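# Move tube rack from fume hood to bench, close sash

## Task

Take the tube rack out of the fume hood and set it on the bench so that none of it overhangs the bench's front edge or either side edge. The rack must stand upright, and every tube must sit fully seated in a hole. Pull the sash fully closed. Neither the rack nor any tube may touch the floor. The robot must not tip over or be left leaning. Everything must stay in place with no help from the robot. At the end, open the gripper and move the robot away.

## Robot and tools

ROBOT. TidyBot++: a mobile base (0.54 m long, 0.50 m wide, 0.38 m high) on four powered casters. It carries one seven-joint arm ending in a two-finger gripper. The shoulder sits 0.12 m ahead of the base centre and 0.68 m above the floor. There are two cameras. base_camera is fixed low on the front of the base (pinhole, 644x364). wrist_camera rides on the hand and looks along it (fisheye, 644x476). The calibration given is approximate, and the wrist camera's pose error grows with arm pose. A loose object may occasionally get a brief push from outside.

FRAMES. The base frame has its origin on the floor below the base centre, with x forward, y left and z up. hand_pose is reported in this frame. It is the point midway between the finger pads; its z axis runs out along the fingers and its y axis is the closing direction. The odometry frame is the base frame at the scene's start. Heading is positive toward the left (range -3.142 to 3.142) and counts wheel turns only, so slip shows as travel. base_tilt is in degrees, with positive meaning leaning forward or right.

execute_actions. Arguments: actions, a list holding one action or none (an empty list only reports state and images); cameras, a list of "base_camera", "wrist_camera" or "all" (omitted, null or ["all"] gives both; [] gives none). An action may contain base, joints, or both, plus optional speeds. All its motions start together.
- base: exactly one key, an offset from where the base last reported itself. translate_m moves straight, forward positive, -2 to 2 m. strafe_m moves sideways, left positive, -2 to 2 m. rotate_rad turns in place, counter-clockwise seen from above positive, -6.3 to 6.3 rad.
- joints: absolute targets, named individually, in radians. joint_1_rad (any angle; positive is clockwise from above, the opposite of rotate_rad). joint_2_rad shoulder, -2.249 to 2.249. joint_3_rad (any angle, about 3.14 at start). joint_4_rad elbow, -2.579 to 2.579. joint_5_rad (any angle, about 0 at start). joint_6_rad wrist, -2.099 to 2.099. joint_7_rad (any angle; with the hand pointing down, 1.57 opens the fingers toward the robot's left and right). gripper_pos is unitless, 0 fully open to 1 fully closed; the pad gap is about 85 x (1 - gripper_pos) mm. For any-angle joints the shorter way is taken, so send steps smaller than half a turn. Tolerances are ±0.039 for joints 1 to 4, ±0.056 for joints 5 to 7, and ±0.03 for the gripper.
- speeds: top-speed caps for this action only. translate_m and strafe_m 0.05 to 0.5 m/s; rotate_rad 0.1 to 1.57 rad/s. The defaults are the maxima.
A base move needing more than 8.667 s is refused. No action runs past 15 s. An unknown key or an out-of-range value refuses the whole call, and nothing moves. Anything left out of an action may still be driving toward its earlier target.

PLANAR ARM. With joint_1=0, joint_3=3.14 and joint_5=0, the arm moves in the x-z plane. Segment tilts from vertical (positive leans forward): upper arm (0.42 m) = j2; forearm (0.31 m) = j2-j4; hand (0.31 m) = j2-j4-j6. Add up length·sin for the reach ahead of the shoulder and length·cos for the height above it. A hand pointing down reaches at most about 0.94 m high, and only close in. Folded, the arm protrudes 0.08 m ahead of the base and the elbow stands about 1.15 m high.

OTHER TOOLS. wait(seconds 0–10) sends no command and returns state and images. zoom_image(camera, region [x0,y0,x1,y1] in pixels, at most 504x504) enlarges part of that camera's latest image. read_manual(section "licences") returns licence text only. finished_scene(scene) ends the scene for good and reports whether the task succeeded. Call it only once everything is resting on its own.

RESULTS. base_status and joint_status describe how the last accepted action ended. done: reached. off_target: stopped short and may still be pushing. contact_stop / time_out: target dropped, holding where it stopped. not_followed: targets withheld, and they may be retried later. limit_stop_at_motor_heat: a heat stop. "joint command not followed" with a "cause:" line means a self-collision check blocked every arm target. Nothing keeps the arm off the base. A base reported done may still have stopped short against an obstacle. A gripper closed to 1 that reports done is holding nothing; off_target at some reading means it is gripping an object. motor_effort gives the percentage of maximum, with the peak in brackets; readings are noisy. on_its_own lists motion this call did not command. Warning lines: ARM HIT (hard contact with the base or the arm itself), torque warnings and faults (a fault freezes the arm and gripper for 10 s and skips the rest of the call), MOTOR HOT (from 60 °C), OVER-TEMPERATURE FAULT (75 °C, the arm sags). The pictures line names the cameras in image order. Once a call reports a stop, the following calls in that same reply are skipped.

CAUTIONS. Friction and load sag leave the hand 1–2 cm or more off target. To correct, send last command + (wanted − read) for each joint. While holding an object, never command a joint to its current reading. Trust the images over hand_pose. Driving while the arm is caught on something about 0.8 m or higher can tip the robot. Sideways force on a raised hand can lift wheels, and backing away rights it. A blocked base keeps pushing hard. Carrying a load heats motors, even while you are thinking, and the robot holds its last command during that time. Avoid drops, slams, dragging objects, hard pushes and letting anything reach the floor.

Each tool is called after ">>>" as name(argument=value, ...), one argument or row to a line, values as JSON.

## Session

>>> execute_actions(
  actions=[
    {"joints": {"joint_1_rad": 0.0, "joint_2_rad": -0.2, "joint_3_rad": 3.14, "joint_4_rad": -1.4, "joint_5_rad": 0.0, "joint_6_rad": -0.5, "joint_7_rad": 1.57}},
  ],
)

Scene clock: 2.37 s.
base_odometry: x=+0.000 y=+0.000 heading=+0.000 (m, m, rad; odometry frame)
base_tilt: forward=-0.5 right=+0.3 (deg)
base_status: not commanded
joint_positions: joint_1_rad=-0.017 joint_2_rad=-0.222 joint_3_rad=+3.169 joint_4_rad=-1.409 joint_5_rad=-0.010 joint_6_rad=-0.533 joint_7_rad=+1.537 gripper_pos=+0.000
joint_status: all done
motor_effort: joint_1_rad=+1(0) joint_2_rad=-13(13) joint_3_rad=+1(1) joint_4_rad=+23(22) joint_5_rad=+0(1) joint_6_rad=+8(8) joint_7_rad=+1(1) (%)
hand_pose: x=+0.6260 y=-0.0051 z=+1.1639 quat_wxyz=(-0.015, +0.757, -0.020, +0.652) (m; base frame)
pictures: base_camera, wrist_camera
camera_calibration (this result's frames):
wrist_camera: T_world_to_cam=[[-0.0516539, -0.997695, -0.0440106, 0.0731514], [-0.185505, 0.052888, -0.981219, 1.30563], [0.981285, -0.0425196, -0.187809, -0.260657], [0, 0, 0, 1]] pos_world=[0.501758, -0.00715251, 1.23538]
Images, in order (width x height): base_camera 644x364, wrist_camera 644x476.

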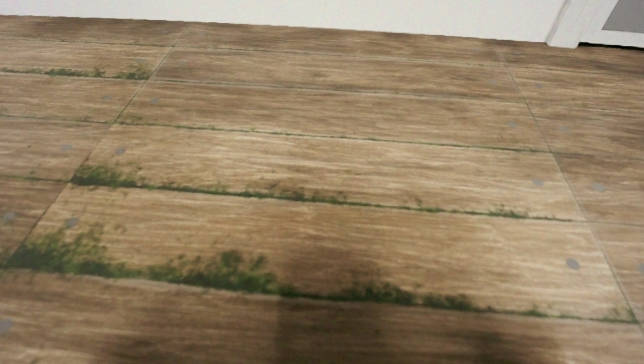

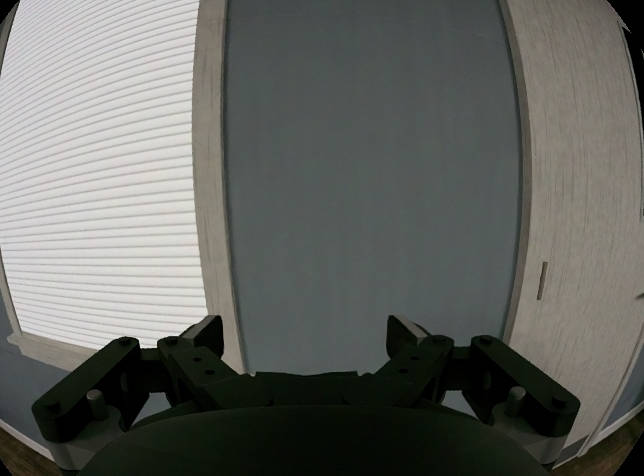

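>>> execute_actions(
  actions=[
    {"base": {"rotate_rad": -2.3}},
  ],
)

Scene clock: 5.33 s.
base_odometry: x=+0.000 y=+0.000 heading=-2.299 (m, m, rad; odometry frame)
base_tilt: forward=-0.5 right=+0.3 (deg)
base_status: done
joint_positions: joint_1_rad=-0.008 joint_2_rad=-0.202 joint_3_rad=+3.158 joint_4_rad=-1.409 joint_5_rad=-0.010 joint_6_rad=-0.533 joint_7_rad=+1.537 gripper_pos=+0.000
joint_status: not commanded
motor_effort: joint_1_rad=+1(1) joint_2_rad=-13(17) joint_3_rad=+1(3) joint_4_rad=+22(23) joint_5_rad=+0(0) joint_6_rad=+8(8) joint_7_rad=+1(1) (%)
hand_pose: x=+0.6356 y=-0.0031 z=+1.1534 quat_wxyz=(-0.014, +0.764, -0.019, +0.645) (m; base frame)
pictures: base_camera, wrist_camera
camera_calibration (this result's frames):
wrist_camera: T_world_to_cam=[[-0.0510168, -0.997881, -0.0403741, 0.070569], [-0.205622, 0.0500559, -0.97735, 1.30534], [0.977301, -0.0415594, -0.207741, -0.246476], [0, 0, 0, 1]] pos_world=[0.512888, -0.00516381, 1.22742]
Images, in order (width x height): base_camera 644x364, wrist_camera 644x476.

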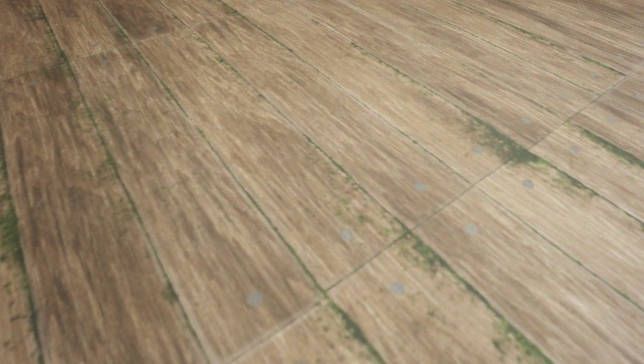

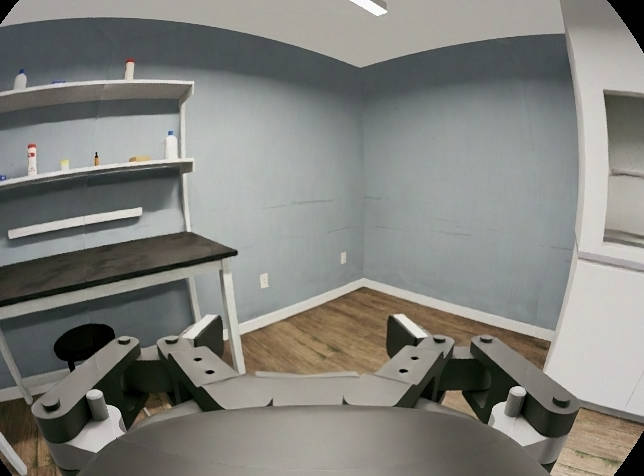

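>>> execute_actions(
  actions=[
    {"base": {"rotate_rad": -0.89}},
  ],
)

Scene clock: 7.37 s.
base_odometry: x=+0.000 y=+0.000 heading=+3.094 (m, m, rad; odometry frame)
base_tilt: forward=-0.5 right=+0.3 (deg)
base_status: done
joint_positions: joint_1_rad=-0.002 joint_2_rad=-0.202 joint_3_rad=+3.154 joint_4_rad=-1.409 joint_5_rad=-0.010 joint_6_rad=-0.533 joint_7_rad=+1.537 gripper_pos=+0.000
joint_status: not commanded
motor_effort: joint_1_rad=+1(2) joint_2_rad=-15(16) joint_3_rad=+1(4) joint_4_rad=+22(23) joint_5_rad=+0(1) joint_6_rad=+8(9) joint_7_rad=+1(1) (%)
hand_pose: x=+0.6356 y=-0.0034 z=+1.1534 quat_wxyz=(-0.013, +0.764, -0.019, +0.645) (m; base frame)
pictures: base_camera, wrist_camera
camera_calibration (this result's frames):
wrist_camera: T_world_to_cam=[[-0.0523599, -0.997848, -0.039462, 0.0700932], [-0.205552, 0.049439, -0.977397, 1.30534], [0.977245, -0.0430649, -0.207698, -0.24645], [0, 0, 0, 1]] pos_world=[0.512827, -0.00520578, 1.22741]
Images, in order (width x height): base_camera 644x364, wrist_camera 644x476.

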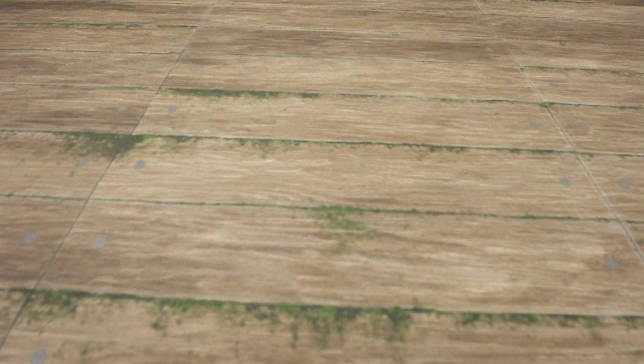

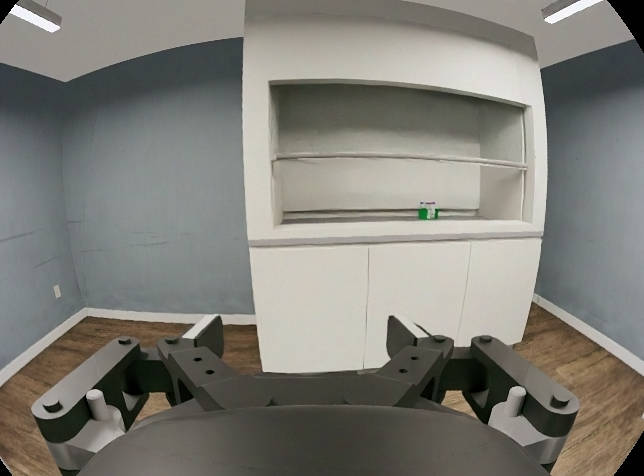

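>>> execute_actions(
  actions=[
    {"base": {"strafe_m": -0.92}},
  ],
  cameras=[],
)

>>> execute_actions(
  actions=[
    {"base": {"translate_m": 1.2}, "joints": {"joint_6_rad": -0.6}},
  ],
)

Scene clock: 10.93 s.
base_odometry: x=+0.045 y=+0.919 heading=+3.093 (m, m, rad; odometry frame)
base_tilt: forward=-0.5 right=+0.3 (deg)
base_status: done
joint_positions: joint_1_rad=-0.002 joint_2_rad=-0.202 joint_3_rad=+3.153 joint_4_rad=-1.409 joint_5_rad=-0.010 joint_6_rad=-0.533 joint_7_rad=+1.537 gripper_pos=+0.000
joint_status: not commanded
motor_effort: joint_1_rad=+0(2) joint_2_rad=-14(14) joint_3_rad=+1(4) joint_4_rad=+23(23) joint_5_rad=+0(0) joint_6_rad=+8(8) joint_7_rad=+1(1) (%)
hand_pose: x=+0.6356 y=-0.0031 z=+1.1534 quat_wxyz=(-0.013, +0.764, -0.019, +0.645) (m; base frame)
pictures: none
No camera images: the call's "cameras" was empty. Leave "cameras" out to get every camera's image.

Scene clock: 14.70 s.
base_odometry: x=-1.154 y=+0.977 heading=+3.093 (m, m, rad; odometry frame)
base_tilt: forward=-0.5 right=+0.3 (deg)
base_status: done
joint_positions: joint_1_rad=-0.002 joint_2_rad=-0.200 joint_3_rad=+3.153 joint_4_rad=-1.407 joint_5_rad=-0.010 joint_6_rad=-0.571 joint_7_rad=+1.537 gripper_pos=+0.000
joint_status: all done
motor_effort: joint_1_rad=+0(2) joint_2_rad=-15(18) joint_3_rad=+1(0) joint_4_rad=+23(24) joint_5_rad=+0(0) joint_6_rad=+8(8) joint_7_rad=+1(1) (%)
hand_pose: x=+0.6340 y=-0.0030 z=+1.1419 quat_wxyz=(-0.013, +0.776, -0.019, +0.630) (m; base frame)
pictures: base_camera, wrist_camera
camera_calibration (this result's frames):
wrist_camera: T_world_to_cam=[[-0.052871, -0.997895, -0.0375608, 0.0681707], [-0.24262, 0.0493228, -0.968867, 1.30749], [0.96868, -0.0421119, -0.244717, -0.1996], [0, 0, 0, 1]] pos_world=[0.514177, -0.00486758, 1.2205]
Images, in order (width x height): base_camera 644x364, wrist_camera 644x476.

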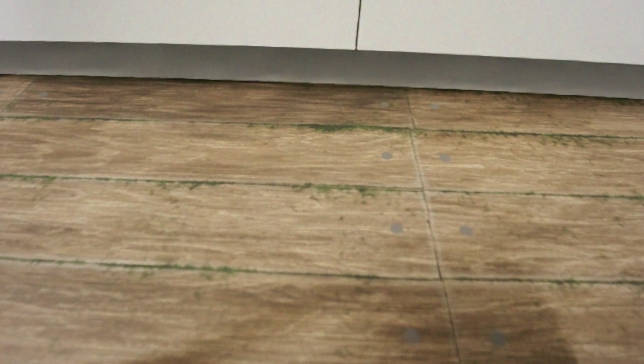

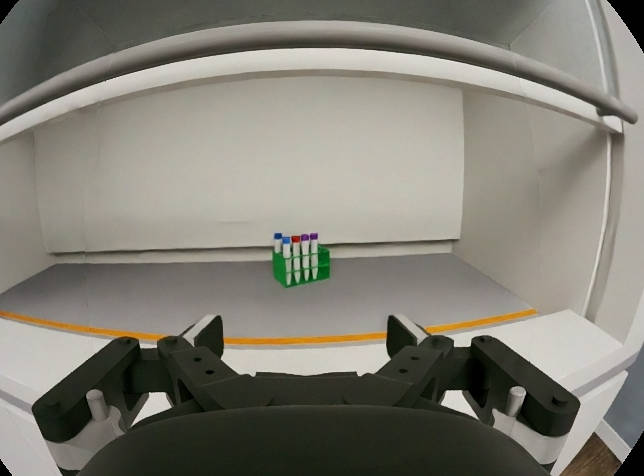

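>>> zoom_image(
  camera="wrist_camera",
  region=[240, 210, 365, 310],
)

Region (240, 210, 365, 310) of wrist_camera's 644x476 image, scaled by 4.032; it fills the top 403 rows of this view, and the rest is white.

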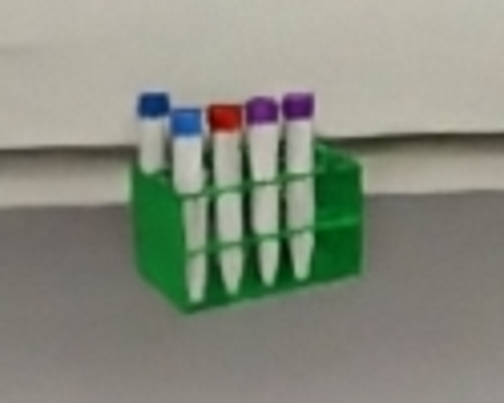

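>>> execute_actions(
  actions=[
    {"base": {"strafe_m": -0.068}, "joints": {"joint_2_rad": 0.27, "joint_4_rad": -1.30, "joint_6_rad": -0.05, "joint_7_rad": 1.60, "gripper_pos": 1.0}},
  ],
  cameras=[],
)

>>> execute_actions(
  actions=[
    {"base": {"translate_m": 0.27}, "speeds": {"translate_m": 0.25}},
  ],
)

Scene clock: 20.50 s.
base_odometry: x=-1.151 y=+1.045 heading=+3.093 (m, m, rad; odometry frame)
base_tilt: forward=-0.5 right=+0.3 (deg)
base_status: done
joint_positions: joint_1_rad=-0.001 joint_2_rad=+0.274 joint_3_rad=+3.153 joint_4_rad=-1.314 joint_5_rad=-0.010 joint_6_rad=-0.086 joint_7_rad=+1.567 gripper_pos=+0.999
joint_status: all done
motor_effort: joint_1_rad=+1(3) joint_2_rad=-33(36) joint_3_rad=+1(4) joint_4_rad=+24(25) joint_5_rad=+0(0) joint_6_rad=+8(9) joint_7_rad=+1(1) (%)
hand_pose: x=+0.8569 y=-0.0048 z=+1.0495 quat_wxyz=(+0.000, +0.742, -0.008, +0.670) (m; base frame)
pictures: none
No camera images: the call's "cameras" was empty. Leave "cameras" out to get every camera's image.

Scene clock: 22.43 s.
base_odometry: x=-1.420 y=+1.059 heading=+3.093 (m, m, rad; odometry frame)
base_tilt: forward=-0.5 right=+0.3 (deg)
base_status: done
joint_positions: joint_1_rad=-0.001 joint_2_rad=+0.272 joint_3_rad=+3.153 joint_4_rad=-1.312 joint_5_rad=-0.010 joint_6_rad=-0.083 joint_7_rad=+1.567 gripper_pos=+0.999
joint_status: not commanded
motor_effort: joint_1_rad=+0(0) joint_2_rad=-33(36) joint_3_rad=+1(1) joint_4_rad=+24(26) joint_5_rad=+0(0) joint_6_rad=+8(9) joint_7_rad=+1(1) (%)
hand_pose: x=+0.8565 y=-0.0048 z=+1.0528 quat_wxyz=(+0.000, +0.740, -0.008, +0.672) (m; base frame)
pictures: base_camera, wrist_camera
camera_calibration (this result's frames):
wrist_camera: T_world_to_cam=[[-0.0512148, -0.998655, -0.00811854, 0.0423346], [-0.133941, 0.0149243, -0.990877, 1.20517], [0.989665, -0.0496602, -0.134525, -0.571062], [0, 0, 0, 1]] pos_world=[0.728749, -0.00406771, 1.11769]
Images, in order (width x height): base_camera 644x364, wrist_camera 644x476.

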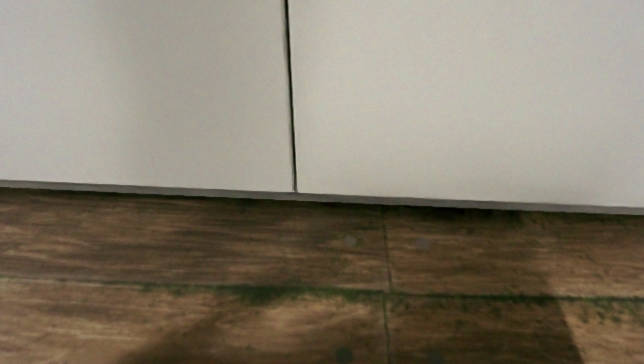

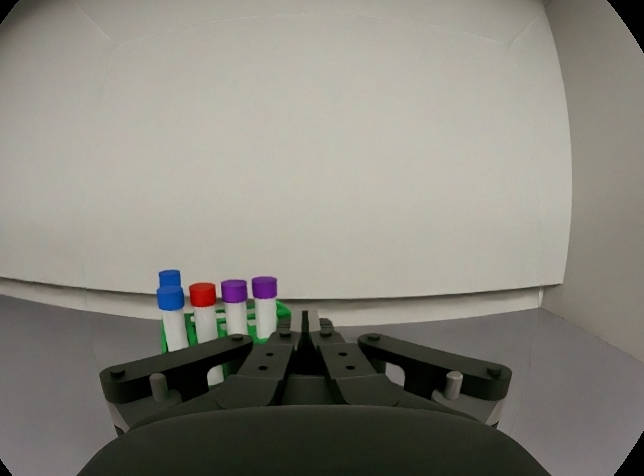

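>>> execute_actions(
  actions=[
    {"joints": {"joint_2_rad": 0.345, "joint_4_rad": -1.165, "joint_6_rad": -0.415, "joint_7_rad": -0.03}},
  ],
  cameras=["wrist_camera"],
)

Scene clock: 25.20 s.
base_odometry: x=-1.420 y=+1.059 heading=+3.093 (m, m, rad; odometry frame)
base_tilt: forward=-0.5 right=+0.3 (deg)
base_status: not commanded
joint_positions: joint_1_rad=-0.001 joint_2_rad=+0.327 joint_3_rad=+3.153 joint_4_rad=-1.179 joint_5_rad=-0.010 joint_6_rad=-0.383 joint_7_rad=-0.017 gripper_pos=+0.999
joint_status: all done
motor_effort: joint_1_rad=+1(1) joint_2_rad=-33(34) joint_3_rad=+1(1) joint_4_rad=+23(24) joint_5_rad=+0(0) joint_6_rad=+8(9) joint_7_rad=+1(0) (%)
hand_pose: x=+0.8636 y=-0.0038 z=+1.0032 quat_wxyz=(-0.418, +0.564, -0.582, +0.411) (m; base frame)
pictures: wrist_camera
camera_calibration (this result's frames):
wrist_camera: T_world_to_cam=[[-0.350774, 0.0282022, -0.936035, 1.23679], [-0.0205127, 0.999075, 0.0377885, 0.0307406], [0.936236, 0.0324558, -0.349871, -0.322234], [0, 0, 0, 1]] pos_world=[0.736153, -0.055134, 1.04378]
Images, in order (width x height): wrist_camera 644x476.

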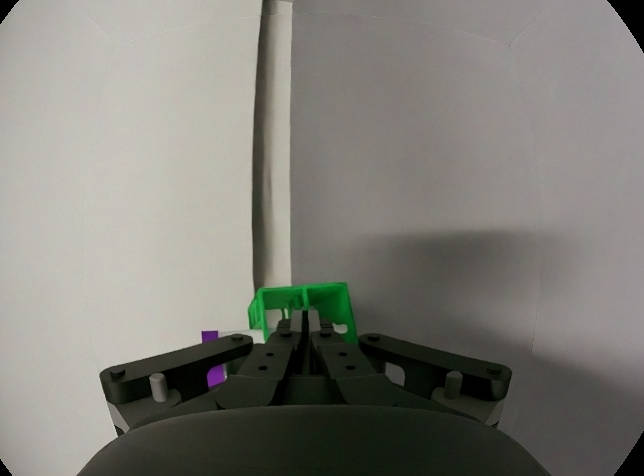

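>>> execute_actions(
  actions=[
    {"base": {"translate_m": 0.05}, "joints": {"joint_2_rad": 0.375}, "speeds": {"translate_m": 0.08}},
  ],
  cameras=["wrist_camera"],
)

Scene clock: 26.73 s.
base_odometry: x=-1.471 y=+1.061 heading=+3.093 (m, m, rad; odometry frame)
base_tilt: forward=-0.5 right=+0.3 (deg)
base_status: done
joint_positions: joint_1_rad=-0.001 joint_2_rad=+0.365 joint_3_rad=+3.153 joint_4_rad=-1.175 joint_5_rad=-0.010 joint_6_rad=-0.383 joint_7_rad=-0.017 gripper_pos=+0.999
joint_status: all done
motor_effort: joint_1_rad=+0(1) joint_2_rad=-35(37) joint_3_rad=+1(0) joint_4_rad=+23(24) joint_5_rad=+0(0) joint_6_rad=+8(9) joint_7_rad=+1(1) (%)
hand_pose: x=+0.8756 y=-0.0038 z=+0.9775 quat_wxyz=(-0.408, +0.571, -0.589, +0.401) (m; base frame)
pictures: wrist_camera
camera_calibration (this result's frames):
wrist_camera: T_world_to_cam=[[-0.38186, 0.0281378, -0.923792, 1.23223], [-0.0192562, 0.999077, 0.0383907, 0.0302535], [0.92402, 0.0324486, -0.380966, -0.301309], [0, 0, 0, 1]] pos_world=[0.749536, -0.0551206, 1.02237]
Images, in order (width x height): wrist_camera 644x476.

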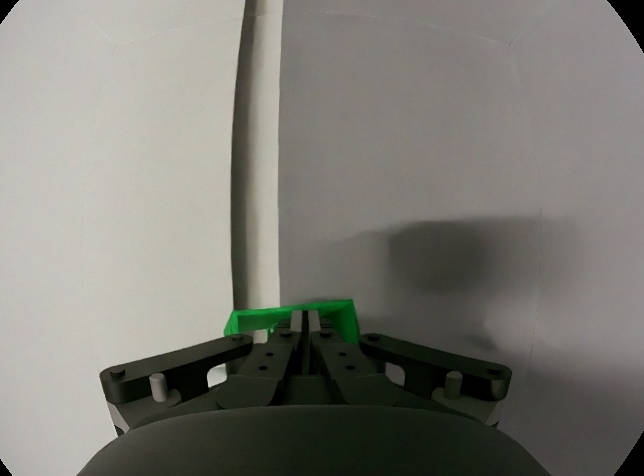

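>>> execute_actions(
  actions=[
    {"base": {"translate_m": 0.045}, "speeds": {"translate_m": 0.05}},
  ],
  cameras=["wrist_camera"],
)

Scene clock: 28.40 s.
base_odometry: x=-1.516 y=+1.064 heading=+3.093 (m, m, rad; odometry frame)
base_tilt: forward=-0.5 right=+0.3 (deg)
base_status: done
joint_positions: joint_1_rad=-0.001 joint_2_rad=+0.366 joint_3_rad=+3.153 joint_4_rad=-1.175 joint_5_rad=-0.010 joint_6_rad=-0.383 joint_7_rad=-0.017 gripper_pos=+0.999
joint_status: not commanded
motor_effort: joint_1_rad=+0(0) joint_2_rad=-34(39) joint_3_rad=+1(0) joint_4_rad=+23(24) joint_5_rad=+0(0) joint_6_rad=+8(8) joint_7_rad=+1(1) (%)
hand_pose: x=+0.8761 y=-0.0038 z=+0.9764 quat_wxyz=(-0.408, +0.571, -0.589, +0.401) (m; base frame)
pictures: wrist_camera
camera_calibration (this result's frames):
wrist_camera: T_world_to_cam=[[-0.383286, 0.0281364, -0.923201, 1.23202], [-0.019198, 0.999077, 0.0384193, 0.0302261], [0.92343, 0.0324492, -0.382392, -0.300252], [0, 0, 0, 1]] pos_world=[0.75006, -0.05512, 1.02143]
Images, in order (width x height): wrist_camera 644x476.

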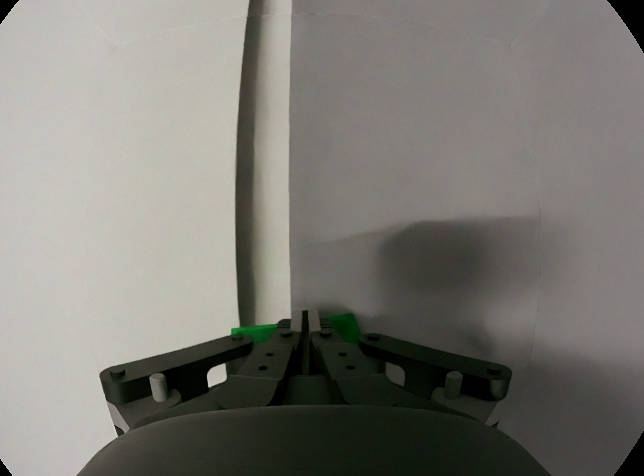

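>>> execute_actions(
  actions=[
    {"base": {"translate_m": 0.035}, "speeds": {"translate_m": 0.05}},
  ],
  cameras=["wrist_camera"],
)

Scene clock: 29.90 s.
base_odometry: x=-1.551 y=+1.066 heading=+3.093 (m, m, rad; odometry frame)
base_tilt: forward=-0.5 right=+0.3 (deg)
base_status: done
joint_positions: joint_1_rad=-0.001 joint_2_rad=+0.367 joint_3_rad=+3.153 joint_4_rad=-1.175 joint_5_rad=-0.010 joint_6_rad=-0.383 joint_7_rad=-0.017 gripper_pos=+0.999
joint_status: not commanded
motor_effort: joint_1_rad=+1(1) joint_2_rad=-36(38) joint_3_rad=+1(0) joint_4_rad=+23(24) joint_5_rad=+0(0) joint_6_rad=+8(8) joint_7_rad=+1(1) (%)
hand_pose: x=+0.8764 y=-0.0038 z=+0.9754 quat_wxyz=(-0.407, +0.571, -0.589, +0.401) (m; base frame)
pictures: wrist_camera
camera_calibration (this result's frames):
wrist_camera: T_world_to_cam=[[-0.384537, 0.0281357, -0.922681, 1.23184], [-0.0191468, 0.999077, 0.038445, 0.0302014], [0.922911, 0.0324499, -0.383644, -0.299321], [0, 0, 0, 1]] pos_world=[0.750514, -0.0551194, 1.0206]
Images, in order (width x height): wrist_camera 644x476.

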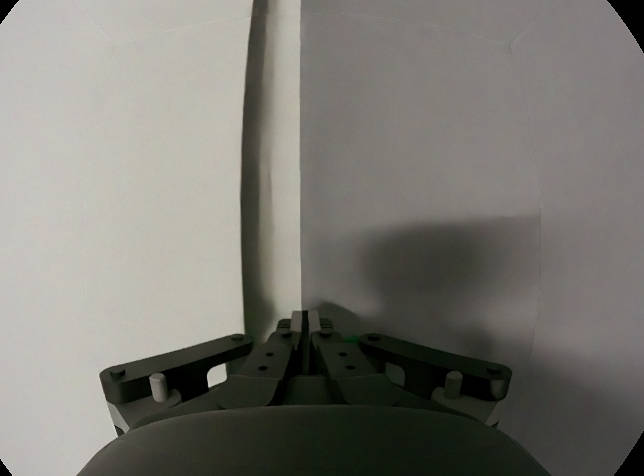

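>>> execute_actions(
  actions=[
    {"base": {"translate_m": -0.16}, "speeds": {"translate_m": 0.15}},
  ],
  cameras=[],
)

>>> execute_actions(
  actions=[
    {"base": {"strafe_m": 0.07}, "joints": {"joint_2_rad": 0.30, "joint_6_rad": -0.46, "joint_7_rad": 1.60, "gripper_pos": 0.0}},
  ],
  cameras=["wrist_camera"],
)

Scene clock: 31.90 s.
base_odometry: x=-1.391 y=+1.058 heading=+3.093 (m, m, rad; odometry frame)
base_tilt: forward=-0.5 right=+0.3 (deg)
base_status: done
joint_positions: joint_1_rad=-0.001 joint_2_rad=+0.371 joint_3_rad=+3.153 joint_4_rad=-1.174 joint_5_rad=-0.010 joint_6_rad=-0.384 joint_7_rad=-0.017 gripper_pos=+0.999
joint_status: not commanded
motor_effort: joint_1_rad=+1(1) joint_2_rad=-35(38) joint_3_rad=+1(0) joint_4_rad=+23(25) joint_5_rad=+0(0) joint_6_rad=+8(8) joint_7_rad=+1(1) (%)
hand_pose: x=+0.8775 y=-0.0038 z=+0.9727 quat_wxyz=(-0.406, +0.572, -0.590, +0.400) (m; base frame)
pictures: none
No camera images: the call's "cameras" was empty. Leave "cameras" out to get every camera's image.

Scene clock: 33.73 s.
base_odometry: x=-1.394 y=+0.988 heading=+3.093 (m, m, rad; odometry frame)
base_tilt: forward=-0.5 right=+0.3 (deg)
base_status: done
joint_positions: joint_1_rad=-0.005 joint_2_rad=+0.316 joint_3_rad=+3.152 joint_4_rad=-1.168 joint_5_rad=-0.010 joint_6_rad=-0.424 joint_7_rad=+1.588 gripper_pos=+0.000
joint_status: all done
motor_effort: joint_1_rad=+0(3) joint_2_rad=-34(37) joint_3_rad=+1(2) joint_4_rad=+23(24) joint_5_rad=+0(1) joint_6_rad=+8(8) joint_7_rad=+1(0) (%)
hand_pose: x=+0.8570 y=+0.0001 z=+1.0055 quat_wxyz=(+0.003, +0.816, +0.003, +0.578) (m; base frame)
pictures: wrist_camera
camera_calibration (this result's frames):
wrist_camera: T_world_to_cam=[[-0.0371558, -0.999089, 0.0210088, 0.00550054], [-0.366942, -0.00591429, -0.930225, 1.29701], [0.929501, -0.0422723, -0.366388, -0.292902], [0, 0, 0, 1]] pos_world=[0.748386, 0.00078477, 1.09908]
Images, in order (width x height): wrist_camera 644x476.

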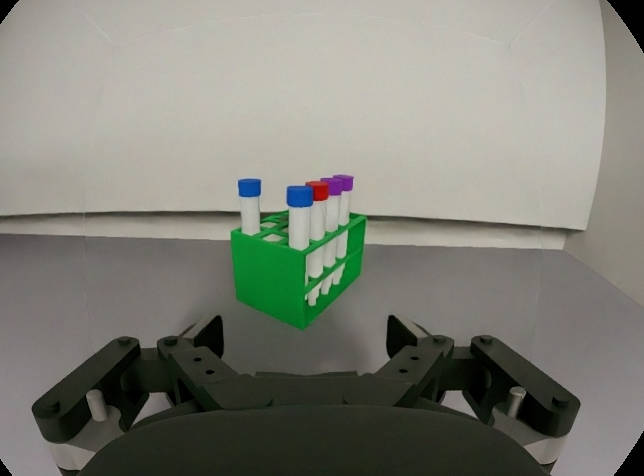

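>>> zoom_image(
  camera="wrist_camera",
  region=[200, 160, 400, 340],
)

Region (200, 160, 400, 340) of wrist_camera's 644x476 image, scaled by 2.520; it fills the top 454 rows of this view, and the rest is white.

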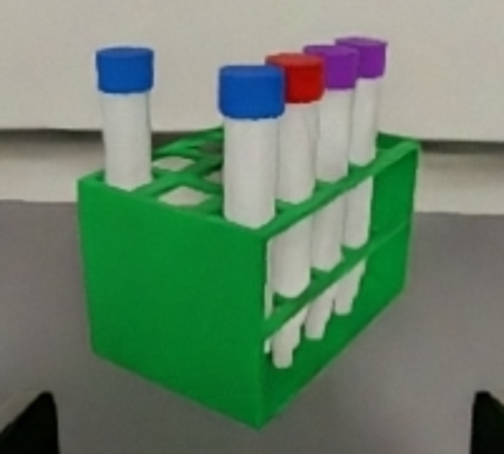

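>>> execute_actions(
  actions=[
    {"base": {"strafe_m": 0.214}, "joints": {"joint_2_rad": 0.365, "joint_4_rad": -1.10, "joint_5_rad": 1.055, "joint_6_rad": -0.715, "joint_7_rad": 0.44}, "speeds": {"strafe_m": 0.25}},
  ],
  cameras=["wrist_camera"],
)

Scene clock: 45.40 s.
base_odometry: x=-1.405 y=+0.774 heading=+3.093 (m, m, rad; odometry frame)
base_tilt: forward=-0.5 right=+0.3 (deg)
base_status: done
joint_positions: joint_1_rad=-0.004 joint_2_rad=+0.346 joint_3_rad=+3.152 joint_4_rad=-1.113 joint_5_rad=+1.050 joint_6_rad=-0.682 joint_7_rad=+0.453 gripper_pos=+0.000
joint_status: all done
motor_effort: joint_1_rad=+1(3) joint_2_rad=-33(35) joint_3_rad=+2(4) joint_4_rad=+22(24) joint_5_rad=+5(5) joint_6_rad=+3(8) joint_7_rad=+1(1) (%)
hand_pose: x=+0.8243 y=-0.1718 z=+1.0429 quat_wxyz=(+0.176, +0.743, -0.243, +0.598) (m; base frame)
pictures: wrist_camera
camera_calibration (this result's frames):
wrist_camera: T_world_to_cam=[[-0.603745, -0.796919, -0.020329, 0.376674], [-0.196252, 0.1733, -0.965118, 1.24522], [0.772643, -0.578695, -0.261025, -0.328917], [0, 0, 0, 1]] pos_world=[0.725927, -0.105961, 1.12359]
Images, in order (width x height): wrist_camera 644x476.

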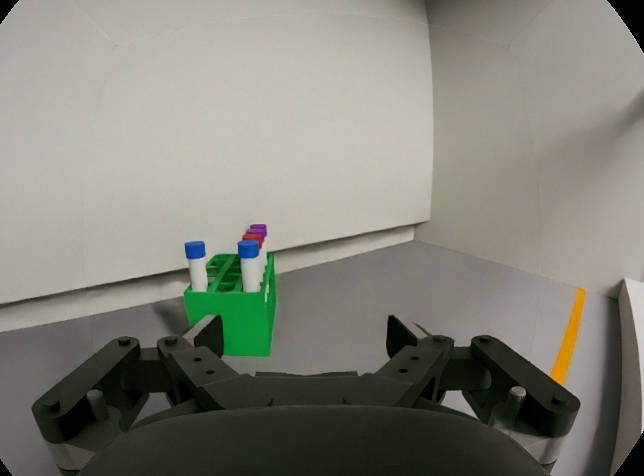

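>>> execute_actions(
  actions=[
    {"base": {"translate_m": 0.11}, "speeds": {"translate_m": 0.15}},
  ],
  cameras=["wrist_camera"],
)

Scene clock: 47.07 s.
base_odometry: x=-1.515 y=+0.779 heading=+3.094 (m, m, rad; odometry frame)
base_tilt: forward=-0.5 right=+0.3 (deg)
base_status: done
joint_positions: joint_1_rad=-0.004 joint_2_rad=+0.357 joint_3_rad=+3.152 joint_4_rad=-1.112 joint_5_rad=+1.050 joint_6_rad=-0.682 joint_7_rad=+0.453 gripper_pos=+0.000
joint_status: not commanded
motor_effort: joint_1_rad=+1(1) joint_2_rad=-35(37) joint_3_rad=+2(2) joint_4_rad=+23(24) joint_5_rad=+5(5) joint_6_rad=+3(4) joint_7_rad=+1(1) (%)
hand_pose: x=+0.8284 y=-0.1719 z=+1.0355 quat_wxyz=(+0.178, +0.746, -0.242, +0.594) (m; base frame)
pictures: wrist_camera
camera_calibration (this result's frames):
wrist_camera: T_world_to_cam=[[-0.604245, -0.796673, -0.0141372, 0.372934], [-0.20606, 0.173378, -0.963057, 1.24495], [0.769693, -0.579009, -0.268925, -0.323419], [0, 0, 0, 1]] pos_world=[0.730811, -0.106003, 1.11726]
Images, in order (width x height): wrist_camera 644x476.

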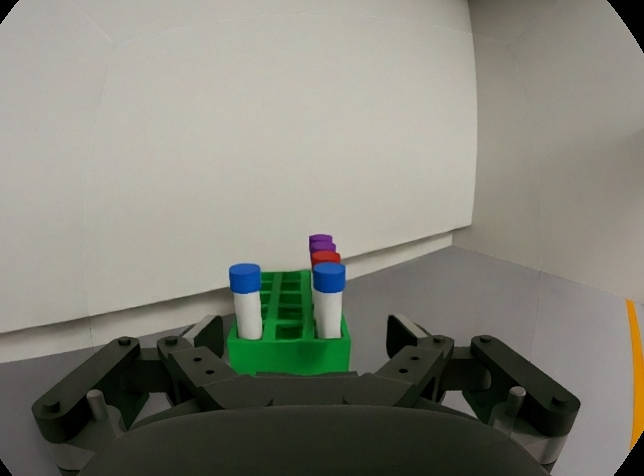

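>>> zoom_image(
  camera="wrist_camera",
  region=[180, 220, 430, 390],
)

Region (180, 220, 430, 390) of wrist_camera's 644x476 image, scaled by 2.016; it fills the top 343 rows of this view, and the rest is white.

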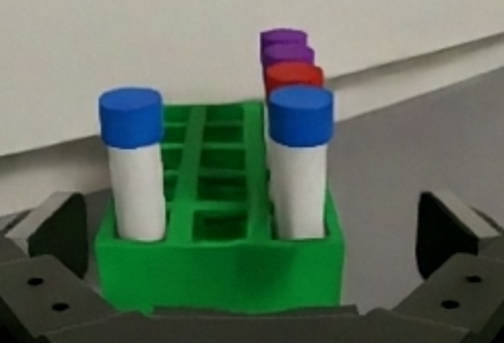

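>>> execute_actions(
  actions=[
    {"base": {"strafe_m": -0.014}, "speeds": {"strafe_m": 0.05}},
  ],
  cameras=[],
)

>>> execute_actions(
  actions=[
    {"base": {"translate_m": 0.04}, "speeds": {"translate_m": 0.05}},
  ],
  cameras=["wrist_camera"],
)

Scene clock: 49.07 s.
base_odometry: x=-1.514 y=+0.793 heading=+3.094 (m, m, rad; odometry frame)
base_tilt: forward=-0.5 right=+0.3 (deg)
base_status: done
joint_positions: joint_1_rad=-0.002 joint_2_rad=+0.357 joint_3_rad=+3.151 joint_4_rad=-1.112 joint_5_rad=+1.050 joint_6_rad=-0.682 joint_7_rad=+0.453 gripper_pos=+0.000
joint_status: not commanded
motor_effort: joint_1_rad=+1(4) joint_2_rad=-34(36) joint_3_rad=+2(4) joint_4_rad=+22(23) joint_5_rad=+5(5) joint_6_rad=+4(4) joint_7_rad=+1(0) (%)
hand_pose: x=+0.8282 y=-0.1727 z=+1.0355 quat_wxyz=(+0.178, +0.746, -0.242, +0.594) (m; base frame)
pictures: none
No camera images: the call's "cameras" was empty. Leave "cameras" out to get every camera's image.

Scene clock: 50.33 s.
base_odometry: x=-1.554 y=+0.795 heading=+3.094 (m, m, rad; odometry frame)
base_tilt: forward=-0.5 right=+0.3 (deg)
base_status: done
joint_positions: joint_1_rad=-0.002 joint_2_rad=+0.359 joint_3_rad=+3.151 joint_4_rad=-1.111 joint_5_rad=+1.050 joint_6_rad=-0.682 joint_7_rad=+0.453 gripper_pos=+0.000
joint_status: not commanded
motor_effort: joint_1_rad=+1(2) joint_2_rad=-35(38) joint_3_rad=+2(3) joint_4_rad=+23(24) joint_5_rad=+5(5) joint_6_rad=+3(4) joint_7_rad=+1(1) (%)
hand_pose: x=+0.8286 y=-0.1728 z=+1.0348 quat_wxyz=(+0.178, +0.747, -0.242, +0.594) (m; base frame)
pictures: wrist_camera
camera_calibration (this result's frames):
wrist_camera: T_world_to_cam=[[-0.605365, -0.795832, -0.0135641, 0.372851], [-0.206778, 0.173701, -0.962845, 1.24489], [0.768619, -0.580068, -0.269713, -0.3228], [0, 0, 0, 1]] pos_world=[0.731237, -0.106757, 1.11663]
Images, in order (width x height): wrist_camera 644x476.

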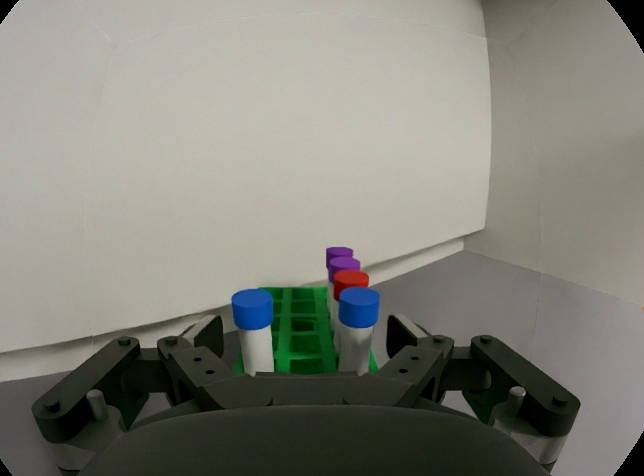

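>>> execute_actions(
  actions=[],
)

Scene clock: 53.93 s.
base_odometry: x=-1.554 y=+0.795 heading=+3.094 (m, m, rad; odometry frame)
base_tilt: forward=-0.5 right=+0.3 (deg)
base_status: done
joint_positions: joint_1_rad=-0.002 joint_2_rad=+0.359 joint_3_rad=+3.151 joint_4_rad=-1.111 joint_5_rad=+1.050 joint_6_rad=-0.682 joint_7_rad=+0.453 gripper_pos=+0.000
joint_status: not commanded
motor_effort: joint_1_rad=+1(2) joint_2_rad=-34(38) joint_3_rad=+2(3) joint_4_rad=+22(24) joint_5_rad=+5(5) joint_6_rad=+4(4) joint_7_rad=+1(1) (%)
hand_pose: x=+0.8286 y=-0.1728 z=+1.0348 quat_wxyz=(+0.178, +0.747, -0.242, +0.594) (m; base frame)
pictures: base_camera, wrist_camera
camera_calibration (this result's frames):
wrist_camera: T_world_to_cam=[[-0.605365, -0.795832, -0.0135637, 0.37285], [-0.206779, 0.1737, -0.962845, 1.24489], [0.768619, -0.580068, -0.269713, -0.322799], [0, 0, 0, 1]] pos_world=[0.731237, -0.106757, 1.11663]
Images, in order (width x height): base_camera 644x364, wrist_camera 644x476.

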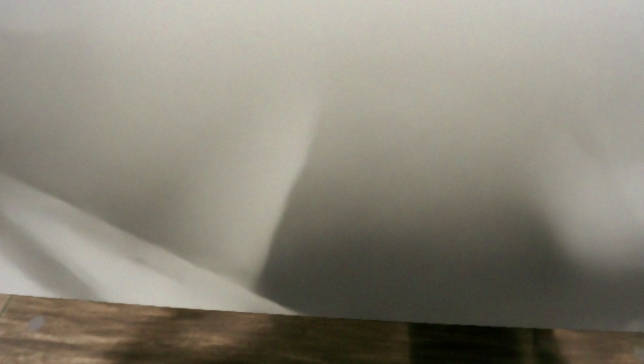

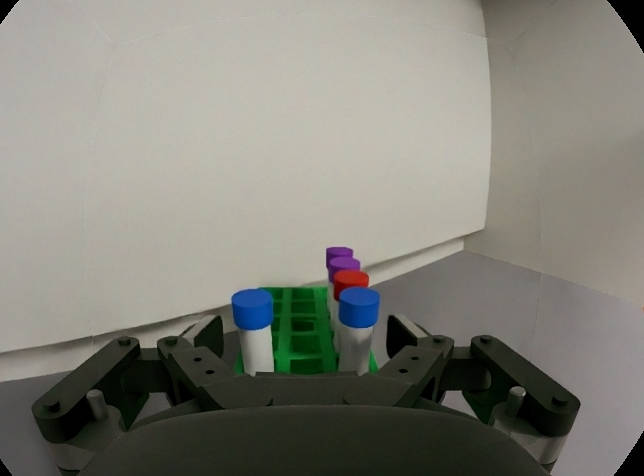

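>>> execute_actions(
  actions=[
    {"base": {"strafe_m": -0.007}, "speeds": {"strafe_m": 0.05}},
  ],
  cameras=[],
)

>>> execute_actions(
  actions=[
    {"base": {"translate_m": 0.021}, "speeds": {"translate_m": 0.05}},
  ],
  cameras=[],
)

>>> execute_actions(
  actions=[
    {"base": {"strafe_m": -0.008}, "speeds": {"strafe_m": 0.05}},
  ],
  cameras=["wrist_camera"],
)

Scene clock: 54.87 s.
base_odometry: x=-1.554 y=+0.802 heading=+3.094 (m, m, rad; odometry frame)
base_tilt: forward=-0.5 right=+0.3 (deg)
base_status: done
joint_positions: joint_1_rad=-0.001 joint_2_rad=+0.359 joint_3_rad=+3.151 joint_4_rad=-1.111 joint_5_rad=+1.050 joint_6_rad=-0.683 joint_7_rad=+0.453 gripper_pos=+0.000
joint_status: not commanded
motor_effort: joint_1_rad=+1(5) joint_2_rad=-35(36) joint_3_rad=+3(4) joint_4_rad=+23(23) joint_5_rad=+5(5) joint_6_rad=+3(4) joint_7_rad=+1(1) (%)
hand_pose: x=+0.8284 y=-0.1736 z=+1.0348 quat_wxyz=(+0.178, +0.746, -0.243, +0.593) (m; base frame)
pictures: none
No camera images: the call's "cameras" was empty. Leave "cameras" out to get every camera's image.

Scene clock: 55.73 s.
base_odometry: x=-1.575 y=+0.803 heading=+3.094 (m, m, rad; odometry frame)
base_tilt: forward=-0.5 right=+0.3 (deg)
base_status: done
joint_positions: joint_1_rad=-0.001 joint_2_rad=+0.359 joint_3_rad=+3.151 joint_4_rad=-1.111 joint_5_rad=+1.050 joint_6_rad=-0.683 joint_7_rad=+0.453 gripper_pos=+0.000
joint_status: not commanded
motor_effort: joint_1_rad=+0(4) joint_2_rad=-34(37) joint_3_rad=+2(4) joint_4_rad=+23(23) joint_5_rad=+5(5) joint_6_rad=+4(5) joint_7_rad=+1(1) (%)
hand_pose: x=+0.8286 y=-0.1737 z=+1.0344 quat_wxyz=(+0.179, +0.747, -0.243, +0.593) (m; base frame)
pictures: none
No camera images: the call's "cameras" was empty. Leave "cameras" out to get every camera's image.

Scene clock: 56.30 s.
base_odometry: x=-1.575 y=+0.811 heading=+3.094 (m, m, rad; odometry frame)
base_tilt: forward=-0.5 right=+0.3 (deg)
base_status: done
joint_positions: joint_1_rad=+0.000 joint_2_rad=+0.359 joint_3_rad=+3.151 joint_4_rad=-1.111 joint_5_rad=+1.050 joint_6_rad=-0.683 joint_7_rad=+0.453 gripper_pos=+0.000
joint_status: not commanded
motor_effort: joint_1_rad=+2(4) joint_2_rad=-34(36) joint_3_rad=+2(4) joint_4_rad=+22(23) joint_5_rad=+5(5) joint_6_rad=+3(4) joint_7_rad=+1(1) (%)
hand_pose: x=+0.8283 y=-0.1746 z=+1.0344 quat_wxyz=(+0.179, +0.746, -0.243, +0.593) (m; base frame)
pictures: wrist_camera
camera_calibration (this result's frames):
wrist_camera: T_world_to_cam=[[-0.607728, -0.794036, -0.013187, 0.373113], [-0.207028, 0.17444, -0.962658, 1.24486], [0.766685, -0.582304, -0.2704, -0.321804], [0, 0, 0, 1]] pos_world=[0.731194, -0.108275, 1.11628]
Images, in order (width x height): wrist_camera 644x476.

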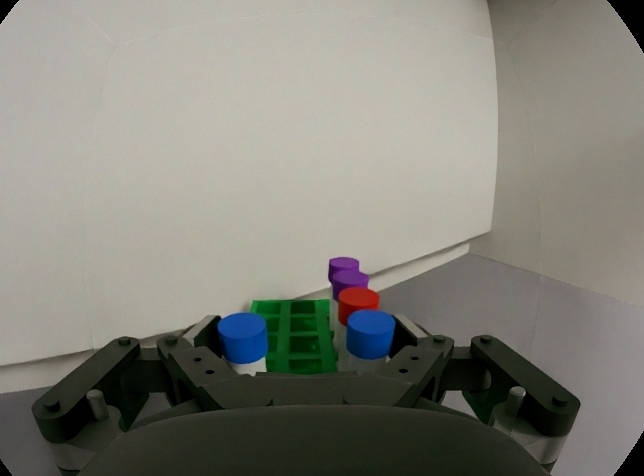

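>>> execute_actions(
  actions=[
    {"joints": {"joint_4_rad": -1.15}, "base": {"translate_m": 0.003}, "speeds": {"translate_m": 0.05}},
  ],
  cameras=["wrist_camera"],
)

Scene clock: 57.70 s.
base_odometry: x=-1.578 y=+0.811 heading=+3.094 (m, m, rad; odometry frame)
base_tilt: forward=-0.5 right=+0.3 (deg)
base_status: done
joint_positions: joint_1_rad=+0.000 joint_2_rad=+0.359 joint_3_rad=+3.151 joint_4_rad=-1.144 joint_5_rad=+1.050 joint_6_rad=-0.683 joint_7_rad=+0.453 gripper_pos=+0.000
joint_status: all done
motor_effort: joint_1_rad=+0(3) joint_2_rad=-34(38) joint_3_rad=+2(3) joint_4_rad=+23(23) joint_5_rad=+5(5) joint_6_rad=+3(4) joint_7_rad=+1(1) (%)
hand_pose: x=+0.8267 y=-0.1747 z=+1.0158 quat_wxyz=(+0.183, +0.756, -0.241, +0.581) (m; base frame)
pictures: wrist_camera
camera_calibration (this result's frames):
wrist_camera: T_world_to_cam=[[-0.607956, -0.793943, 0.00664006, 0.351882], [-0.238661, 0.174763, -0.955248, 1.24533], [0.757252, -0.582333, -0.295731, -0.292071], [0, 0, 0, 1]] pos_world=[0.732312, -0.108347, 1.10089]
Images, in order (width x height): wrist_camera 644x476.

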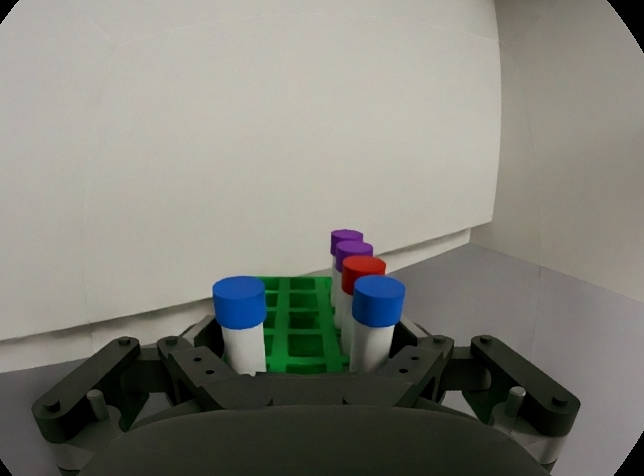

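>>> zoom_image(
  camera="wrist_camera",
  region=[160, 260, 460, 400],
)

Region (160, 260, 460, 400) of wrist_camera's 644x476 image, scaled by 1.680; it fills the top 235 rows of this view, and the rest is white.

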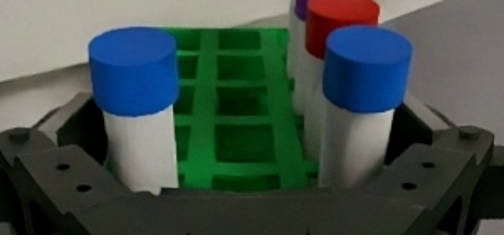

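>>> execute_actions(
  actions=[
    {"joints": {"joint_4_rad": -1.19}},
  ],
  cameras=["wrist_camera"],
)

Scene clock: 58.63 s.
base_odometry: x=-1.578 y=+0.811 heading=+3.094 (m, m, rad; odometry frame)
base_tilt: forward=-0.5 right=+0.3 (deg)
base_status: not commanded
joint_positions: joint_1_rad=+0.000 joint_2_rad=+0.361 joint_3_rad=+3.151 joint_4_rad=-1.181 joint_5_rad=+1.050 joint_6_rad=-0.683 joint_7_rad=+0.453 gripper_pos=+0.000
joint_status: all done
motor_effort: joint_1_rad=+0(0) joint_2_rad=-33(36) joint_3_rad=+2(2) joint_4_rad=+22(23) joint_5_rad=+5(5) joint_6_rad=+3(3) joint_7_rad=+1(1) (%)
hand_pose: x=+0.8244 y=-0.1747 z=+0.9939 quat_wxyz=(+0.187, +0.767, -0.237, +0.566) (m; base frame)
pictures: wrist_camera
camera_calibration (this result's frames):
wrist_camera: T_world_to_cam=[[-0.607349, -0.793872, 0.029921, 0.326989], [-0.275469, 0.175121, -0.945225, 1.24434], [0.745147, -0.582323, -0.325047, -0.257741], [0, 0, 0, 1]] pos_world=[0.733429, -0.108412, 1.08262]
Images, in order (width x height): wrist_camera 644x476.

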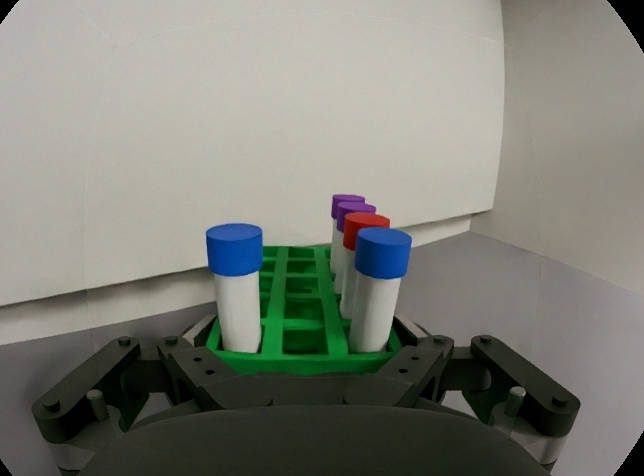

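>>> zoom_image(
  camera="wrist_camera",
  region=[150, 280, 470, 400],
)

Region (150, 280, 470, 400) of wrist_camera's 644x476 image, scaled by 1.575; it fills the top 189 rows of this view, and the rest is white.

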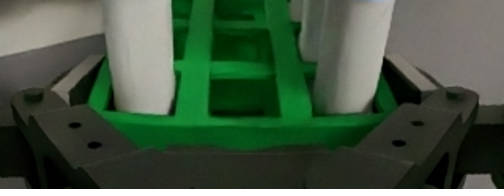

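>>> execute_actions(
  actions=[
    {"joints": {"gripper_pos": 1.0}},
  ],
  cameras=["wrist_camera"],
)

Scene clock: 60.50 s.
base_odometry: x=-1.578 y=+0.811 heading=+3.094 (m, m, rad; odometry frame)
base_tilt: forward=-0.5 right=+0.3 (deg)
base_status: not commanded
joint_positions: joint_1_rad=+0.000 joint_2_rad=+0.360 joint_3_rad=+3.151 joint_4_rad=-1.181 joint_5_rad=+1.050 joint_6_rad=-0.683 joint_7_rad=+0.453 gripper_pos=+0.066
joint_status: gripper_pos off_target (ended at +0.066, target +1.000)
motor_effort: joint_1_rad=+1(1) joint_2_rad=-34(34) joint_3_rad=+2(3) joint_4_rad=+22(22) joint_5_rad=+5(5) joint_6_rad=+3(3) joint_7_rad=+1(1) (%)
hand_pose: x=+0.8242 y=-0.1747 z=+0.9943 quat_wxyz=(+0.187, +0.767, -0.237, +0.566) (m; base frame)
pictures: wrist_camera
camera_calibration (this result's frames):
wrist_camera: T_world_to_cam=[[-0.607365, -0.793872, 0.0295973, 0.327211], [-0.274965, 0.175121, -0.945371, 1.24438], [0.74532, -0.582323, -0.324649, -0.258032], [0, 0, 0, 1]] pos_world=[0.733215, -0.108412, 1.08295]
Images, in order (width x height): wrist_camera 644x476.

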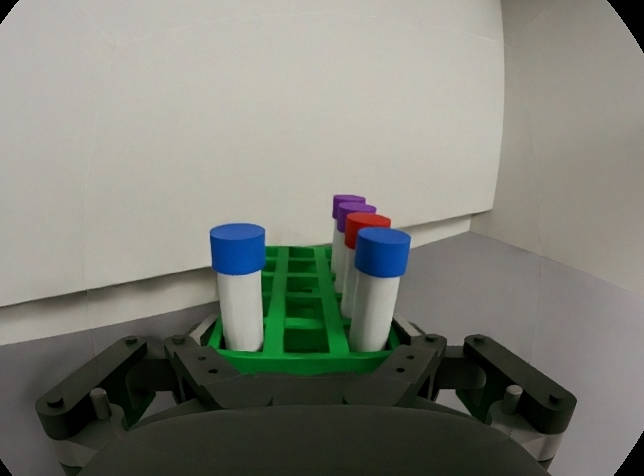

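>>> execute_actions(
  actions=[
    {"joints": {"joint_4_rad": -1.10}},
  ],
  cameras=["wrist_camera"],
)

Scene clock: 61.93 s.
base_odometry: x=-1.578 y=+0.811 heading=+3.094 (m, m, rad; odometry frame)
base_tilt: forward=-0.5 right=+0.3 (deg)
base_status: not commanded
joint_positions: joint_1_rad=+0.000 joint_2_rad=+0.366 joint_3_rad=+3.151 joint_4_rad=-1.116 joint_5_rad=+1.050 joint_6_rad=-0.686 joint_7_rad=+0.453 gripper_pos=+0.066
joint_status: all done
motor_effort: joint_1_rad=+1(1) joint_2_rad=-35(37) joint_3_rad=+2(2) joint_4_rad=+24(24) joint_5_rad=+6(6) joint_6_rad=+4(5) joint_7_rad=+1(1) (%)
hand_pose: x=+0.8297 y=-0.1752 z=+1.0266 quat_wxyz=(+0.181, +0.750, -0.243, +0.588) (m; base frame)
pictures: wrist_camera
camera_calibration (this result's frames):
wrist_camera: T_world_to_cam=[[-0.609966, -0.792408, -0.00555289, 0.367644], [-0.219004, 0.175308, -0.959846, 1.24497], [0.761563, -0.584257, -0.280472, -0.311101], [0, 0, 0, 1]] pos_world=[0.733827, -0.108692, 1.10977]
Images, in order (width x height): wrist_camera 644x476.

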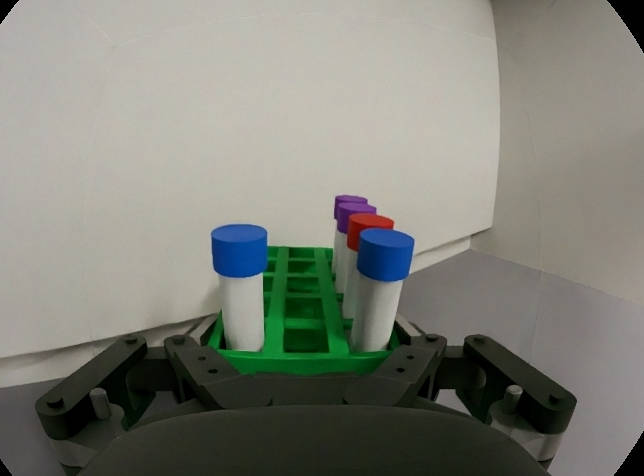

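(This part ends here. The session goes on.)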